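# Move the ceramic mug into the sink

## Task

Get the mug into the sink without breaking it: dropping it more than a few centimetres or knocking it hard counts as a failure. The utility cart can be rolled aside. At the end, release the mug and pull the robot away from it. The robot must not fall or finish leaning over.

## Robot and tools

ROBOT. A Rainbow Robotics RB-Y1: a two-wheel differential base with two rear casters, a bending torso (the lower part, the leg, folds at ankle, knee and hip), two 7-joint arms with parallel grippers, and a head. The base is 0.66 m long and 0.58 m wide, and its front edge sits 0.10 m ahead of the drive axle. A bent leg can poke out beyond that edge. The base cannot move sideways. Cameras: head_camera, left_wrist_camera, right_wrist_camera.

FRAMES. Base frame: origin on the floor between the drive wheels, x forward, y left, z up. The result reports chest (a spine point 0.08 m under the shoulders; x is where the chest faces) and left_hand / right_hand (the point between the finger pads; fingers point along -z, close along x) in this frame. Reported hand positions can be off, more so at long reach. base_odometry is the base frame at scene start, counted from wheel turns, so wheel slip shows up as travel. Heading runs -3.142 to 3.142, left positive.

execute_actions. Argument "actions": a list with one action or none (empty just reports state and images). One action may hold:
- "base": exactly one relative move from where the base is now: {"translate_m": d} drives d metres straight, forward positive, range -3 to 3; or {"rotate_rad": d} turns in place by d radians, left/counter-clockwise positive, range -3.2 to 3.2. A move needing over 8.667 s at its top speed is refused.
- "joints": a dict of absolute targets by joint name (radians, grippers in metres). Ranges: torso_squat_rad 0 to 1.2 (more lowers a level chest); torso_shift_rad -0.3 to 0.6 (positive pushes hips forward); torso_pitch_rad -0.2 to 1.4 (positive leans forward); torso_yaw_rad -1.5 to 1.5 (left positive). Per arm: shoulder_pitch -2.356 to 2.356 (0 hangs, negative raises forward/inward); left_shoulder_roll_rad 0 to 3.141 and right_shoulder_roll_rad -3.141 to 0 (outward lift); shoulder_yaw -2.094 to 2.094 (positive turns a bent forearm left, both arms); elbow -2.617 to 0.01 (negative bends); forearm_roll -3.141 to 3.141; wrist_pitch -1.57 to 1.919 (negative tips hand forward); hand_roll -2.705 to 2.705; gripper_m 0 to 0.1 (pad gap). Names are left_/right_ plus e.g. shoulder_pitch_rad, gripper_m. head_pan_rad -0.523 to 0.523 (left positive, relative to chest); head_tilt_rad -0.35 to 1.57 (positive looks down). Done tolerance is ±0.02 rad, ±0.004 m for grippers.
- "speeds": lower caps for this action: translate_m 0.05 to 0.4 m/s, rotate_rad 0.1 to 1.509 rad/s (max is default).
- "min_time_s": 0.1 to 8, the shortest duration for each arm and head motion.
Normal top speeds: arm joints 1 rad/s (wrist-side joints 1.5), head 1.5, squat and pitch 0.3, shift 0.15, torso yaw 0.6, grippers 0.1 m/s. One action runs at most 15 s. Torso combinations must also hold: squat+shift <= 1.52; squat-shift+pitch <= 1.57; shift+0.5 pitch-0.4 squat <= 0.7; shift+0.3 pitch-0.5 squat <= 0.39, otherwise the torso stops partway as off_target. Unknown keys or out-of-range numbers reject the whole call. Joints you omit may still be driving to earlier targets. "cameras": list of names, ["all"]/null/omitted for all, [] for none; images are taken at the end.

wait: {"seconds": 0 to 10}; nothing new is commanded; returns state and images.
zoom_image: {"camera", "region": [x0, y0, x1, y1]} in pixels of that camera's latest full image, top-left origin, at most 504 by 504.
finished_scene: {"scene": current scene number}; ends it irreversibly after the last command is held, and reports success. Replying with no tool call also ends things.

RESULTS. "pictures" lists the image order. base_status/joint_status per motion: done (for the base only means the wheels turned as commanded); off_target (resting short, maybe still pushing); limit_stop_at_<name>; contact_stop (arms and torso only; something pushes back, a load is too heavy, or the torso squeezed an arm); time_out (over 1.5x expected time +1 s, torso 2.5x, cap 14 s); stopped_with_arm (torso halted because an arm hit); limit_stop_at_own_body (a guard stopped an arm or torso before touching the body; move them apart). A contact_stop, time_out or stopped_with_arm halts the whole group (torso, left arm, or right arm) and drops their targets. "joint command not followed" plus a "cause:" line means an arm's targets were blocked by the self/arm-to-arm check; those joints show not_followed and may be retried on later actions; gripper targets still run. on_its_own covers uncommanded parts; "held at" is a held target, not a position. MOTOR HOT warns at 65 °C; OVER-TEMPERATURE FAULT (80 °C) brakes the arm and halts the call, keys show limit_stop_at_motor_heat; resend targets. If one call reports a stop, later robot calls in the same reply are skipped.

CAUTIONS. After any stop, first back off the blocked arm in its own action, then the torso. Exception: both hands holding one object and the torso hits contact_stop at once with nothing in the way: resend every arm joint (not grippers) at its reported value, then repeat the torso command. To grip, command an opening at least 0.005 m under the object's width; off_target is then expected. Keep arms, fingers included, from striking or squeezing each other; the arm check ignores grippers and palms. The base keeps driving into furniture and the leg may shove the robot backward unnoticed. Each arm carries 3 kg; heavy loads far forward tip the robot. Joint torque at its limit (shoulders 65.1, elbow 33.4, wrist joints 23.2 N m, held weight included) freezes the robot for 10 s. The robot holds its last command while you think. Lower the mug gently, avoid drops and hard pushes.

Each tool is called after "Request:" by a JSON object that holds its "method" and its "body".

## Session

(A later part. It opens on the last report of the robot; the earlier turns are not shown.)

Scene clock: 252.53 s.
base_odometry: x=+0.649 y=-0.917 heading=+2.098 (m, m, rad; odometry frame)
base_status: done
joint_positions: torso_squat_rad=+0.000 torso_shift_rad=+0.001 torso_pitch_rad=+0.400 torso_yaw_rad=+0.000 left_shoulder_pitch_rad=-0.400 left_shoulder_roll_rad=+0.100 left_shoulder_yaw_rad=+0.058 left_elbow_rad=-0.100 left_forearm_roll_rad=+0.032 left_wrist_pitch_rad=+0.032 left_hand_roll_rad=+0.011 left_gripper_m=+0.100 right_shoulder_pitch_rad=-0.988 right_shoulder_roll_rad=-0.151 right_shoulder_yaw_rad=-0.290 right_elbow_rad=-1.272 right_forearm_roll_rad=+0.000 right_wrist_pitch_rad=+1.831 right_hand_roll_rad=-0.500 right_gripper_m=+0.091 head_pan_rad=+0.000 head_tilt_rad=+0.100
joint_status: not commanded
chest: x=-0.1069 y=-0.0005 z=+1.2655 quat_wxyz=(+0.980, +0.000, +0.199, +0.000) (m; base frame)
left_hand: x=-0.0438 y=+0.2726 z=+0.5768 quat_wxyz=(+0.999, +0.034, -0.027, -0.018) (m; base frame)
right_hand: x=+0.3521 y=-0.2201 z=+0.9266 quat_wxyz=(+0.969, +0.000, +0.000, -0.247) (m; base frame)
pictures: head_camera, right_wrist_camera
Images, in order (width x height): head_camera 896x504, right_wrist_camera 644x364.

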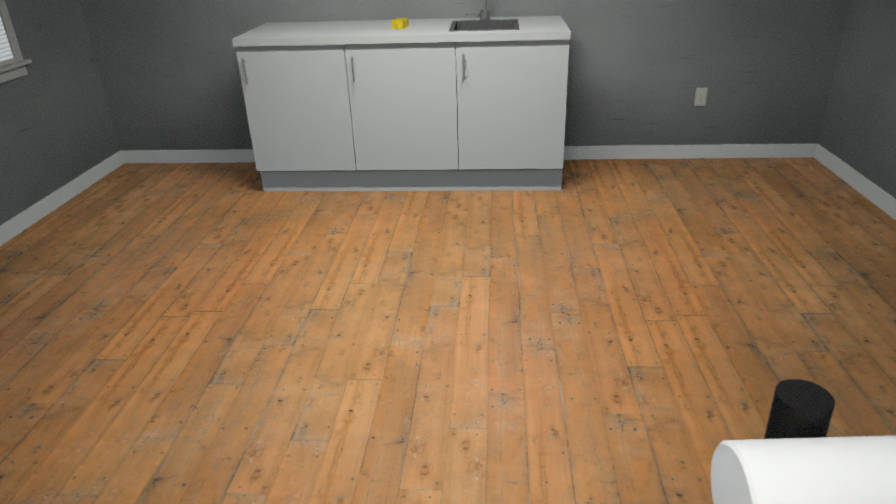

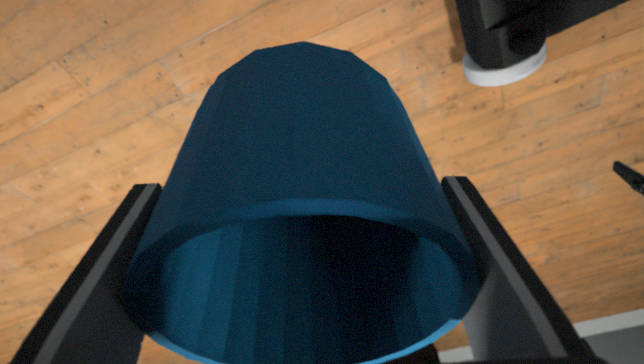

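Request:
{"method": "execute_actions", "body": {"actions": [{"base":{"translate_m":3.0},"joints":{"head_tilt_rad":0.3,"right_shoulder_pitch_rad":-1.481,"right_shoulder_roll_rad":-0.316,"right_shoulder_yaw_rad":-0.348,"right_elbow_rad":-0.672,"right_wrist_pitch_rad":1.747},"min_time_s":6}], "cameras": ["head_camera","right_wrist_camera"]}}

Scene clock: 267.30 s.
base_odometry: x=-0.860 y=+1.676 heading=+2.098 (m, m, rad; odometry frame)
base_status: done
joint_positions: torso_squat_rad=+0.000 torso_shift_rad=+0.001 torso_pitch_rad=+0.400 torso_yaw_rad=+0.000 left_shoulder_pitch_rad=-0.400 left_shoulder_roll_rad=+0.100 left_shoulder_yaw_rad=+0.058 left_elbow_rad=-0.100 left_forearm_roll_rad=+0.032 left_wrist_pitch_rad=+0.032 left_hand_roll_rad=+0.011 left_gripper_m=+0.100 right_shoulder_pitch_rad=-1.480 right_shoulder_roll_rad=-0.316 right_shoulder_yaw_rad=-0.348 right_elbow_rad=-0.672 right_forearm_roll_rad=+0.000 right_wrist_pitch_rad=+1.747 right_hand_roll_rad=-0.500 right_gripper_m=+0.091 head_pan_rad=+0.000 head_tilt_rad=+0.300
joint_status: all done
chest: x=-0.1068 y=-0.0005 z=+1.2655 quat_wxyz=(+0.980, +0.000, +0.199, +0.000) (m; base frame)
left_hand: x=-0.0438 y=+0.2726 z=+0.5768 quat_wxyz=(+0.999, +0.034, -0.027, -0.018) (m; base frame)
right_hand: x=+0.4391 y=-0.2199 z=+1.0184 quat_wxyz=(+0.969, +0.000, +0.001, -0.247) (m; base frame)
pictures: head_camera, right_wrist_camera
Images, in order (width x height): head_camera 896x504, right_wrist_camera 644x364.

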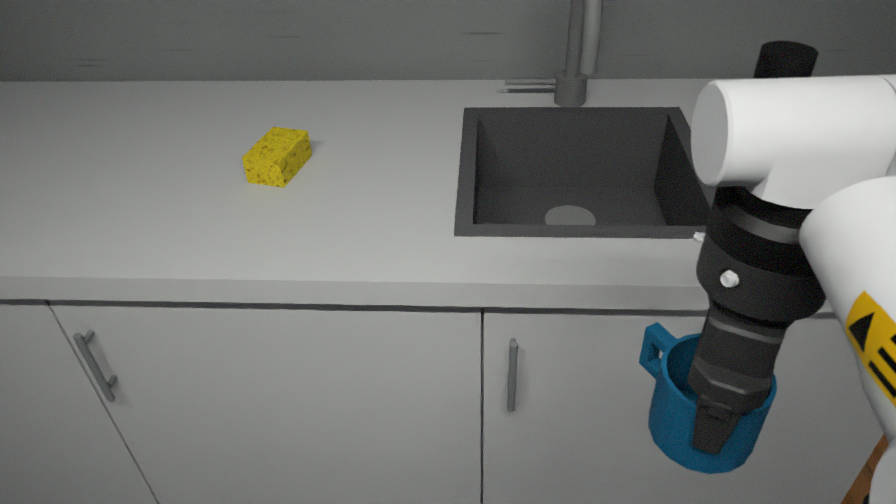

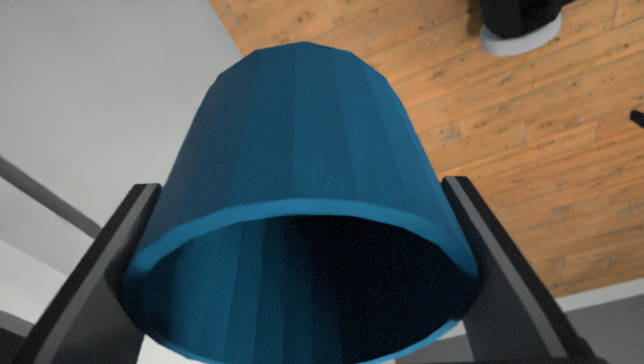

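Request:
{"method": "execute_actions", "body": {"actions": [{"base":{"translate_m":0.33},"joints":{"head_tilt_rad":0.2}}], "cameras": ["head_camera","right_wrist_camera"]}}

Scene clock: 278.37 s.
base_odometry: x=-1.026 y=+1.961 heading=+2.098 (m, m, rad; odometry frame)
base_status: done
joint_positions: torso_squat_rad=+0.000 torso_shift_rad=+0.001 torso_pitch_rad=+0.400 torso_yaw_rad=+0.000 left_shoulder_pitch_rad=-0.400 left_shoulder_roll_rad=+0.100 left_shoulder_yaw_rad=+0.058 left_elbow_rad=-0.100 left_forearm_roll_rad=+0.032 left_wrist_pitch_rad=+0.032 left_hand_roll_rad=+0.011 left_gripper_m=+0.100 right_shoulder_pitch_rad=-1.480 right_shoulder_roll_rad=-0.316 right_shoulder_yaw_rad=-0.348 right_elbow_rad=-0.672 right_forearm_roll_rad=+0.000 right_wrist_pitch_rad=+1.747 right_hand_roll_rad=-0.500 right_gripper_m=+0.091 head_pan_rad=+0.000 head_tilt_rad=+0.200
joint_status: all done
chest: x=-0.1067 y=-0.0005 z=+1.2654 quat_wxyz=(+0.980, +0.000, +0.199, +0.000) (m; base frame)
left_hand: x=-0.0437 y=+0.2726 z=+0.5767 quat_wxyz=(+0.999, +0.034, -0.027, -0.018) (m; base frame)
right_hand: x=+0.4392 y=-0.2199 z=+1.0183 quat_wxyz=(+0.969, +0.000, +0.001, -0.247) (m; base frame)
pictures: head_camera, right_wrist_camera
Images, in order (width x height): head_camera 896x504, right_wrist_camera 644x364.

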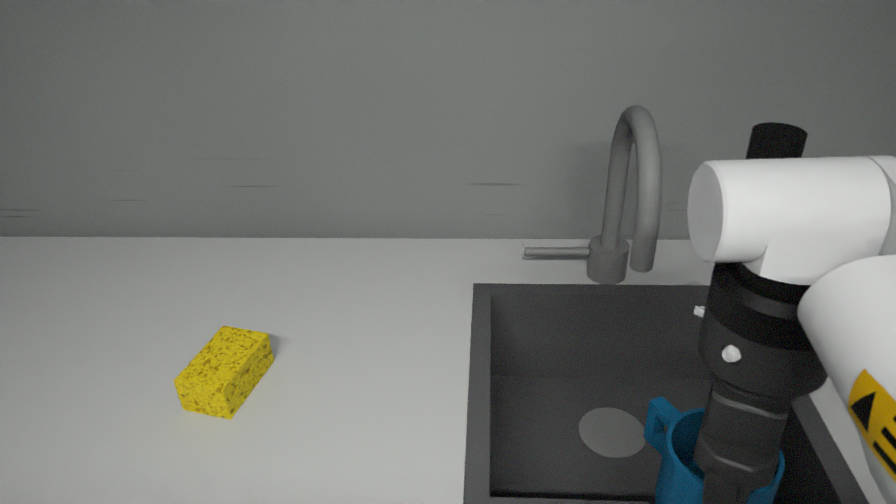

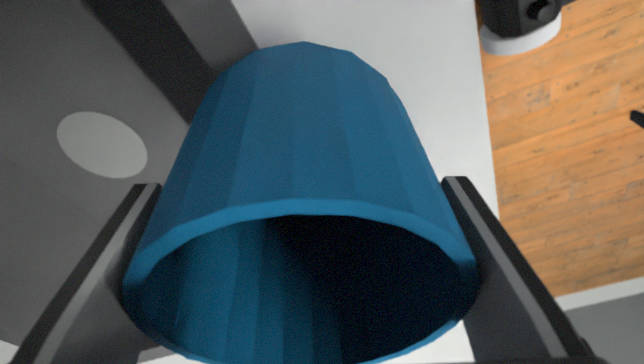

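Request:
{"method": "execute_actions", "body": {"actions": [{"base":{"translate_m":0.15},"joints":{"head_tilt_rad":0.5,"head_pan_rad":-0.2}}], "cameras": ["head_camera","right_wrist_camera"]}}

Scene clock: 287.57 s.
base_odometry: x=-1.102 y=+2.091 heading=+2.099 (m, m, rad; odometry frame)
base_status: done
joint_positions: torso_squat_rad=+0.000 torso_shift_rad=+0.001 torso_pitch_rad=+0.400 torso_yaw_rad=+0.000 left_shoulder_pitch_rad=-0.400 left_shoulder_roll_rad=+0.100 left_shoulder_yaw_rad=+0.058 left_elbow_rad=-0.100 left_forearm_roll_rad=+0.032 left_wrist_pitch_rad=+0.032 left_hand_roll_rad=+0.011 left_gripper_m=+0.100 right_shoulder_pitch_rad=-1.480 right_shoulder_roll_rad=-0.316 right_shoulder_yaw_rad=-0.348 right_elbow_rad=-0.672 right_forearm_roll_rad=+0.000 right_wrist_pitch_rad=+1.747 right_hand_roll_rad=-0.500 right_gripper_m=+0.091 head_pan_rad=-0.200 head_tilt_rad=+0.500
joint_status: all done
chest: x=-0.1068 y=-0.0005 z=+1.2655 quat_wxyz=(+0.980, +0.000, +0.199, +0.000) (m; base frame)
left_hand: x=-0.0437 y=+0.2726 z=+0.5767 quat_wxyz=(+0.999, +0.034, -0.027, -0.018) (m; base frame)
right_hand: x=+0.4391 y=-0.2199 z=+1.0183 quat_wxyz=(+0.969, +0.000, +0.001, -0.247) (m; base frame)
pictures: head_camera, right_wrist_camera
Images, in order (width x height): head_camera 896x504, right_wrist_camera 644x364.

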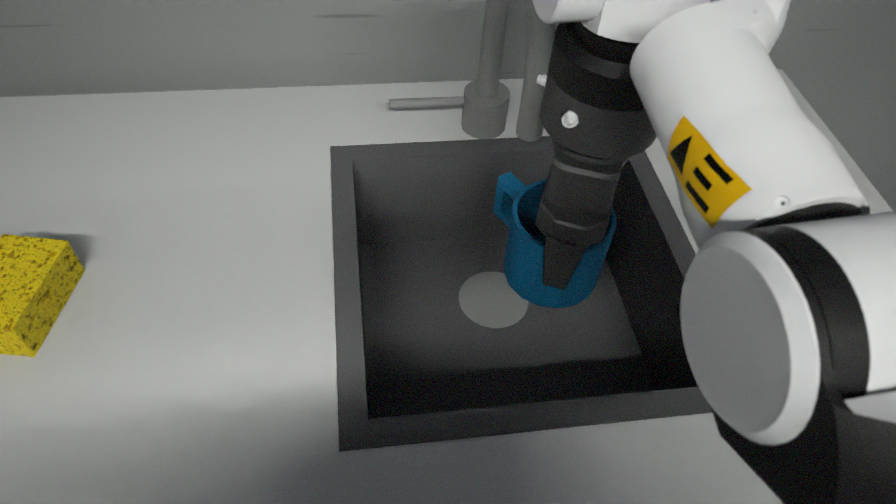

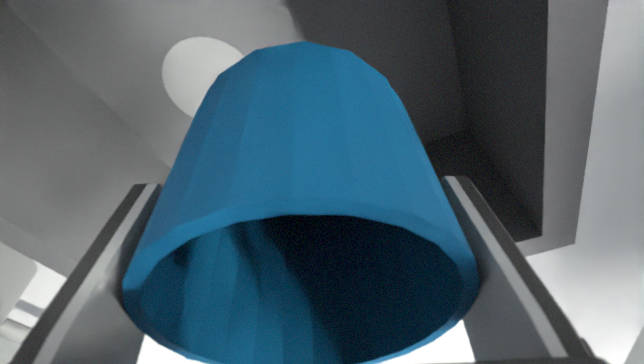

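Request:
{"method": "execute_actions", "body": {"actions": [{"base":{"translate_m":-0.02},"joints":{"torso_squat_rad":0.6,"left_shoulder_roll_rad":0.25,"head_tilt_rad":0.35}}], "cameras": ["head_camera","right_wrist_camera"]}}

Scene clock: 300.83 s.
base_odometry: x=-1.092 y=+2.074 heading=+2.099 (m, m, rad; odometry frame)
base_status: done
joint_positions: torso_squat_rad=+0.600 torso_shift_rad=+0.001 torso_pitch_rad=+0.400 torso_yaw_rad=+0.000 left_shoulder_pitch_rad=-0.400 left_shoulder_roll_rad=+0.250 left_shoulder_yaw_rad=+0.058 left_elbow_rad=-0.100 left_forearm_roll_rad=+0.032 left_wrist_pitch_rad=+0.032 left_hand_roll_rad=+0.011 left_gripper_m=+0.100 right_shoulder_pitch_rad=-1.480 right_shoulder_roll_rad=-0.316 right_shoulder_yaw_rad=-0.348 right_elbow_rad=-0.672 right_forearm_roll_rad=+0.000 right_wrist_pitch_rad=+1.747 right_hand_roll_rad=-0.500 right_gripper_m=+0.091 head_pan_rad=-0.200 head_tilt_rad=+0.350
joint_status: all done
chest: x=-0.1070 y=-0.0004 z=+1.1432 quat_wxyz=(+0.980, +0.000, +0.199, +0.000) (m; base frame)
left_hand: x=-0.0284 y=+0.3850 z=+0.4716 quat_wxyz=(+0.993, +0.109, -0.036, -0.021) (m; base frame)
right_hand: x=+0.4390 y=-0.2199 z=+0.8962 quat_wxyz=(+0.969, +0.000, +0.001, -0.247) (m; base frame)
pictures: head_camera, right_wrist_camera
Images, in order (width x height): head_camera 896x504, right_wrist_camera 644x364.

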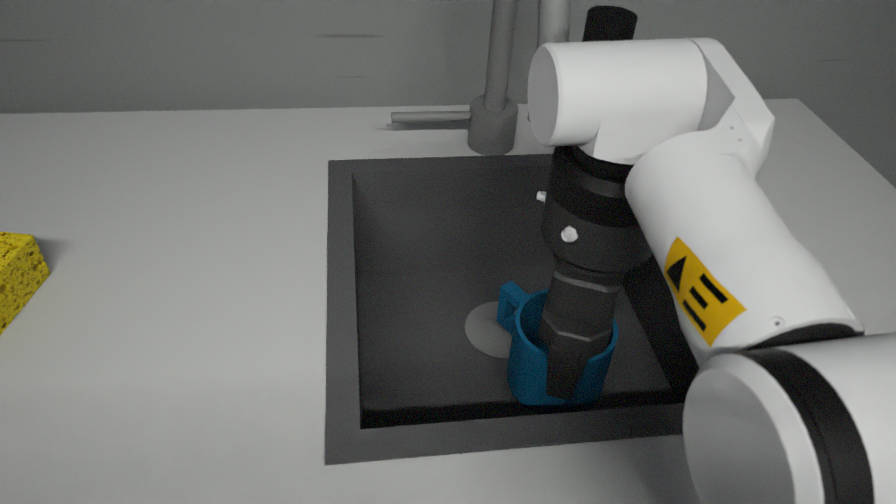

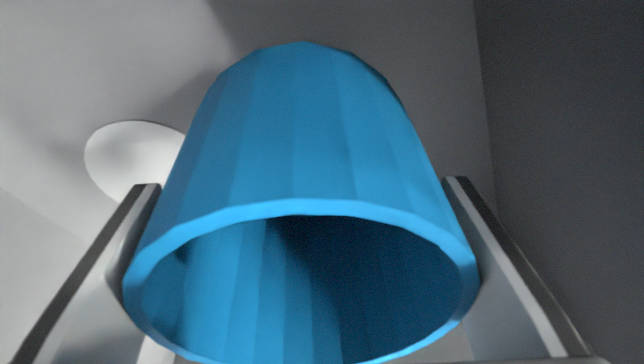

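Request:
{"method": "execute_actions", "body": {"actions": [{"joints":{"torso_squat_rad":0.75}}], "cameras": ["head_camera","right_wrist_camera"]}}

Scene clock: 306.57 s.
base_odometry: x=-1.092 y=+2.074 heading=+2.099 (m, m, rad; odometry frame)
base_status: not commanded
joint_positions: torso_squat_rad=+0.750 torso_shift_rad=+0.000 torso_pitch_rad=+0.399 torso_yaw_rad=+0.000 left_shoulder_pitch_rad=-0.400 left_shoulder_roll_rad=+0.250 left_shoulder_yaw_rad=+0.058 left_elbow_rad=-0.100 left_forearm_roll_rad=+0.032 left_wrist_pitch_rad=+0.032 left_hand_roll_rad=+0.011 left_gripper_m=+0.100 right_shoulder_pitch_rad=-1.482 right_shoulder_roll_rad=-0.316 right_shoulder_yaw_rad=-0.348 right_elbow_rad=-0.673 right_forearm_roll_rad=+0.000 right_wrist_pitch_rad=+1.747 right_hand_roll_rad=-0.500 right_gripper_m=+0.091 head_pan_rad=-0.200 head_tilt_rad=+0.350
joint_status: all done
chest: x=-0.1075 y=-0.0003 z=+1.0778 quat_wxyz=(+0.980, +0.000, +0.198, +0.000) (m; base frame)
left_hand: x=-0.0282 y=+0.3850 z=+0.4062 quat_wxyz=(+0.993, +0.109, -0.036, -0.021) (m; base frame)
right_hand: x=+0.4395 y=-0.2198 z=+0.8327 quat_wxyz=(+0.969, +0.001, -0.001, -0.247) (m; base frame)
pictures: head_camera, right_wrist_camera
Images, in order (width x height): head_camera 896x504, right_wrist_camera 644x364.

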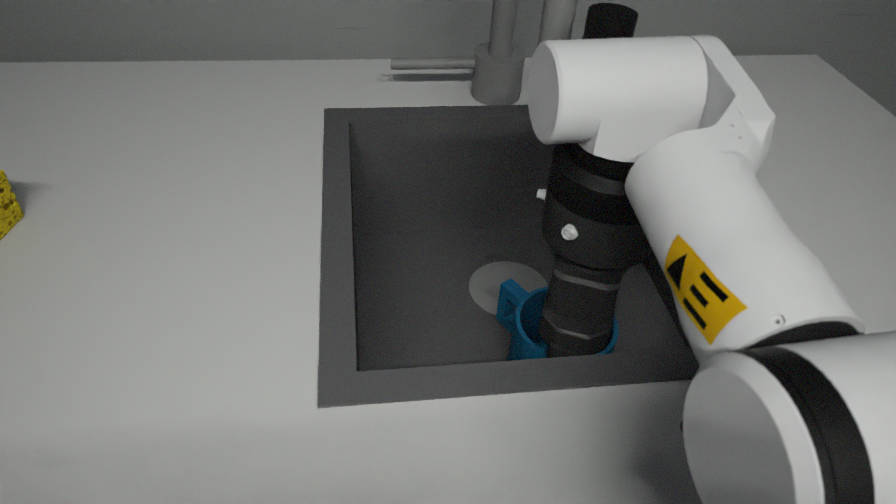

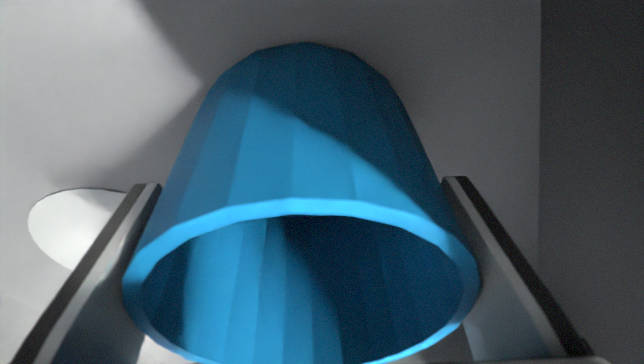

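Request:
{"method": "execute_actions", "body": {"actions": [{"joints":{"right_gripper_m":0.1}}], "cameras": ["right_wrist_camera"]}}

Scene clock: 311.93 s.
base_odometry: x=-1.092 y=+2.074 heading=+2.099 (m, m, rad; odometry frame)
base_status: not commanded
joint_positions: torso_squat_rad=+0.750 torso_shift_rad=+0.001 torso_pitch_rad=+0.400 torso_yaw_rad=+0.000 left_shoulder_pitch_rad=-0.400 left_shoulder_roll_rad=+0.250 left_shoulder_yaw_rad=+0.058 left_elbow_rad=-0.100 left_forearm_roll_rad=+0.032 left_wrist_pitch_rad=+0.032 left_hand_roll_rad=+0.011 left_gripper_m=+0.100 right_shoulder_pitch_rad=-1.481 right_shoulder_roll_rad=-0.316 right_shoulder_yaw_rad=-0.348 right_elbow_rad=-0.672 right_forearm_roll_rad=+0.000 right_wrist_pitch_rad=+1.747 right_hand_roll_rad=-0.500 right_gripper_m=+0.100 head_pan_rad=-0.200 head_tilt_rad=+0.350
joint_status: all done
chest: x=-0.1072 y=-0.0003 z=+1.0777 quat_wxyz=(+0.980, +0.000, +0.199, +0.000) (m; base frame)
left_hand: x=-0.0284 y=+0.3850 z=+0.4061 quat_wxyz=(+0.993, +0.109, -0.036, -0.021) (m; base frame)
right_hand: x=+0.4392 y=-0.2200 z=+0.8315 quat_wxyz=(+0.969, +0.000, +0.000, -0.247) (m; base frame)
pictures: right_wrist_camera
Images, in order (width x height): right_wrist_camera 644x364.

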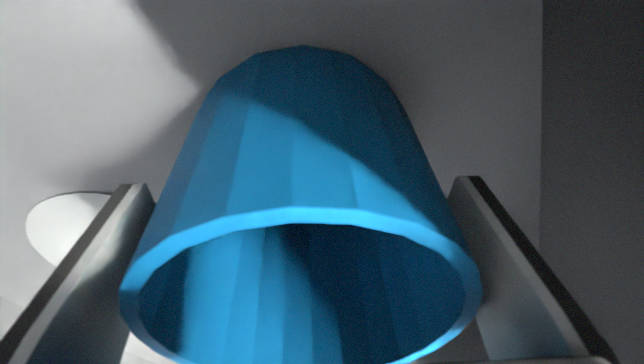

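Request:
{"method": "execute_actions", "body": {"actions": [{"joints":{"torso_squat_rad":0.3}}], "cameras": ["head_camera"]}}

Request:
{"method": "execute_actions", "body": {"actions": [{"base":{"translate_m":-0.5},"joints":{"torso_squat_rad":0.15}}], "cameras": ["head_camera"]}}

Scene clock: 318.30 s.
base_odometry: x=-1.092 y=+2.074 heading=+2.099 (m, m, rad; odometry frame)
base_status: not commanded
joint_positions: torso_squat_rad=+0.300 torso_shift_rad=+0.001 torso_pitch_rad=+0.400 torso_yaw_rad=+0.000 left_shoulder_pitch_rad=-0.400 left_shoulder_roll_rad=+0.250 left_shoulder_yaw_rad=+0.058 left_elbow_rad=-0.100 left_forearm_roll_rad=+0.032 left_wrist_pitch_rad=+0.032 left_hand_roll_rad=+0.011 left_gripper_m=+0.100 right_shoulder_pitch_rad=-1.481 right_shoulder_roll_rad=-0.316 right_shoulder_yaw_rad=-0.348 right_elbow_rad=-0.672 right_forearm_roll_rad=+0.000 right_wrist_pitch_rad=+1.747 right_hand_roll_rad=-0.500 right_gripper_m=+0.100 head_pan_rad=-0.200 head_tilt_rad=+0.350
joint_status: all done
chest: x=-0.1069 y=-0.0004 z=+1.2342 quat_wxyz=(+0.980, +0.000, +0.199, +0.000) (m; base frame)
left_hand: x=-0.0283 y=+0.3849 z=+0.5626 quat_wxyz=(+0.993, +0.109, -0.036, -0.021) (m; base frame)
right_hand: x=+0.4393 y=-0.2201 z=+0.9876 quat_wxyz=(+0.969, +0.000, +0.000, -0.247) (m; base frame)
pictures: head_camera
Images, in order (width x height): head_camera 896x504.

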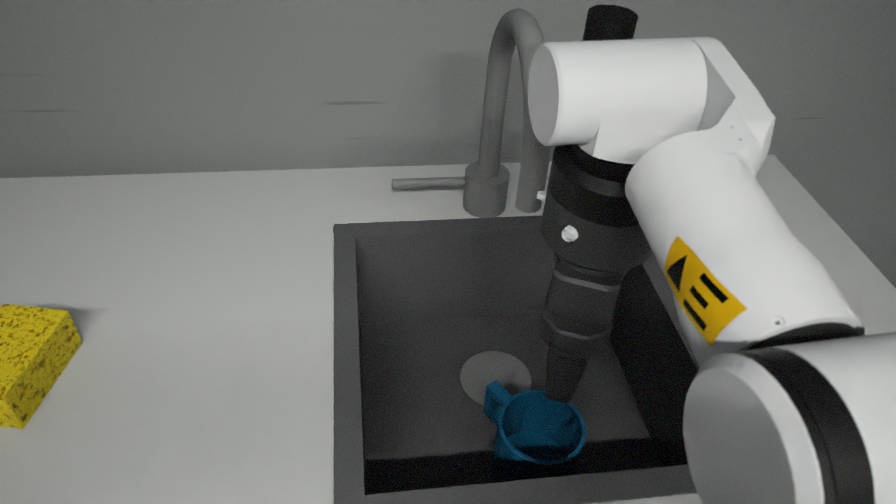

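Scene clock: 321.47 s.
base_odometry: x=-0.840 y=+1.642 heading=+2.100 (m, m, rad; odometry frame)
base_status: done
joint_positions: torso_squat_rad=+0.150 torso_shift_rad=+0.001 torso_pitch_rad=+0.400 torso_yaw_rad=+0.000 left_shoulder_pitch_rad=-0.400 left_shoulder_roll_rad=+0.250 left_shoulder_yaw_rad=+0.058 left_elbow_rad=-0.100 left_forearm_roll_rad=+0.032 left_wrist_pitch_rad=+0.032 left_hand_roll_rad=+0.011 left_gripper_m=+0.100 right_shoulder_pitch_rad=-1.481 right_shoulder_roll_rad=-0.316 right_shoulder_yaw_rad=-0.348 right_elbow_rad=-0.672 right_forearm_roll_rad=+0.000 right_wrist_pitch_rad=+1.747 right_hand_roll_rad=-0.500 right_gripper_m=+0.100 head_pan_rad=-0.200 head_tilt_rad=+0.350
joint_status: all done
chest: x=-0.1070 y=-0.0004 z=+1.2576 quat_wxyz=(+0.980, +0.000, +0.199, +0.000) (m; base frame)
left_hand: x=-0.0283 y=+0.3849 z=+0.5860 quat_wxyz=(+0.993, +0.109, -0.036, -0.021) (m; base frame)
right_hand: x=+0.4392 y=-0.2201 z=+1.0111 quat_wxyz=(+0.969, +0.000, +0.000, -0.247) (m; base frame)
pictures: head_camera
Images, in order (width x height): head_camera 896x504.

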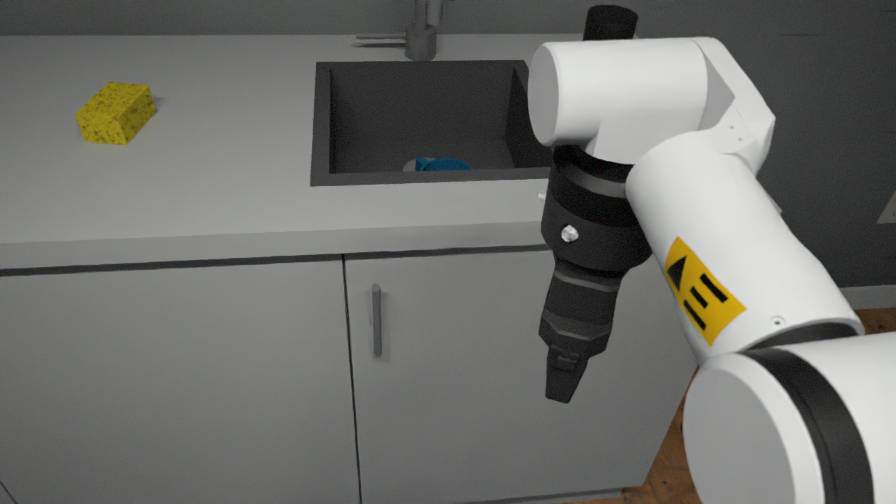

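Request:
{"method": "execute_actions", "body": {"actions": [{"joints":{"torso_pitch_rad":0,"left_shoulder_pitch_rad":0,"right_shoulder_pitch_rad":-0.3,"right_wrist_pitch_rad":0.5}}], "cameras": []}}

Request:
{"method": "finished_scene", "body": {"scene": 1}}

Scene clock: 327.70 s.
base_odometry: x=-0.840 y=+1.642 heading=+2.100 (m, m, rad; odometry frame)
base_status: not commanded
joint_positions: torso_squat_rad=+0.150 torso_shift_rad=+0.001 torso_pitch_rad=+0.000 torso_yaw_rad=+0.000 left_shoulder_pitch_rad=+0.000 left_shoulder_roll_rad=+0.250 left_shoulder_yaw_rad=+0.058 left_elbow_rad=-0.100 left_forearm_roll_rad=+0.032 left_wrist_pitch_rad=+0.032 left_hand_roll_rad=+0.011 left_gripper_m=+0.100 right_shoulder_pitch_rad=-0.300 right_shoulder_roll_rad=-0.316 right_shoulder_yaw_rad=-0.348 right_elbow_rad=-0.672 right_forearm_roll_rad=+0.000 right_wrist_pitch_rad=+0.500 right_hand_roll_rad=-0.500 right_gripper_m=+0.100 head_pan_rad=-0.200 head_tilt_rad=+0.350
joint_status: all done
chest: x=-0.2275 y=-0.0005 z=+1.2821 quat_wxyz=(+1.000, +0.000, +0.000, +0.000) (m; base frame)
left_hand: x=-0.1865 y=+0.4108 z=+0.6226 quat_wxyz=(+0.990, +0.124, -0.040, +0.046) (m; base frame)
right_hand: x=+0.1710 y=-0.4810 z=+0.7807 quat_wxyz=(+0.887, -0.072, -0.280, -0.360) (m; base frame)
pictures: none
No camera images: the call's "cameras" was empty. Leave "cameras" out to get every camera's image.

The scene is finished: the task was done.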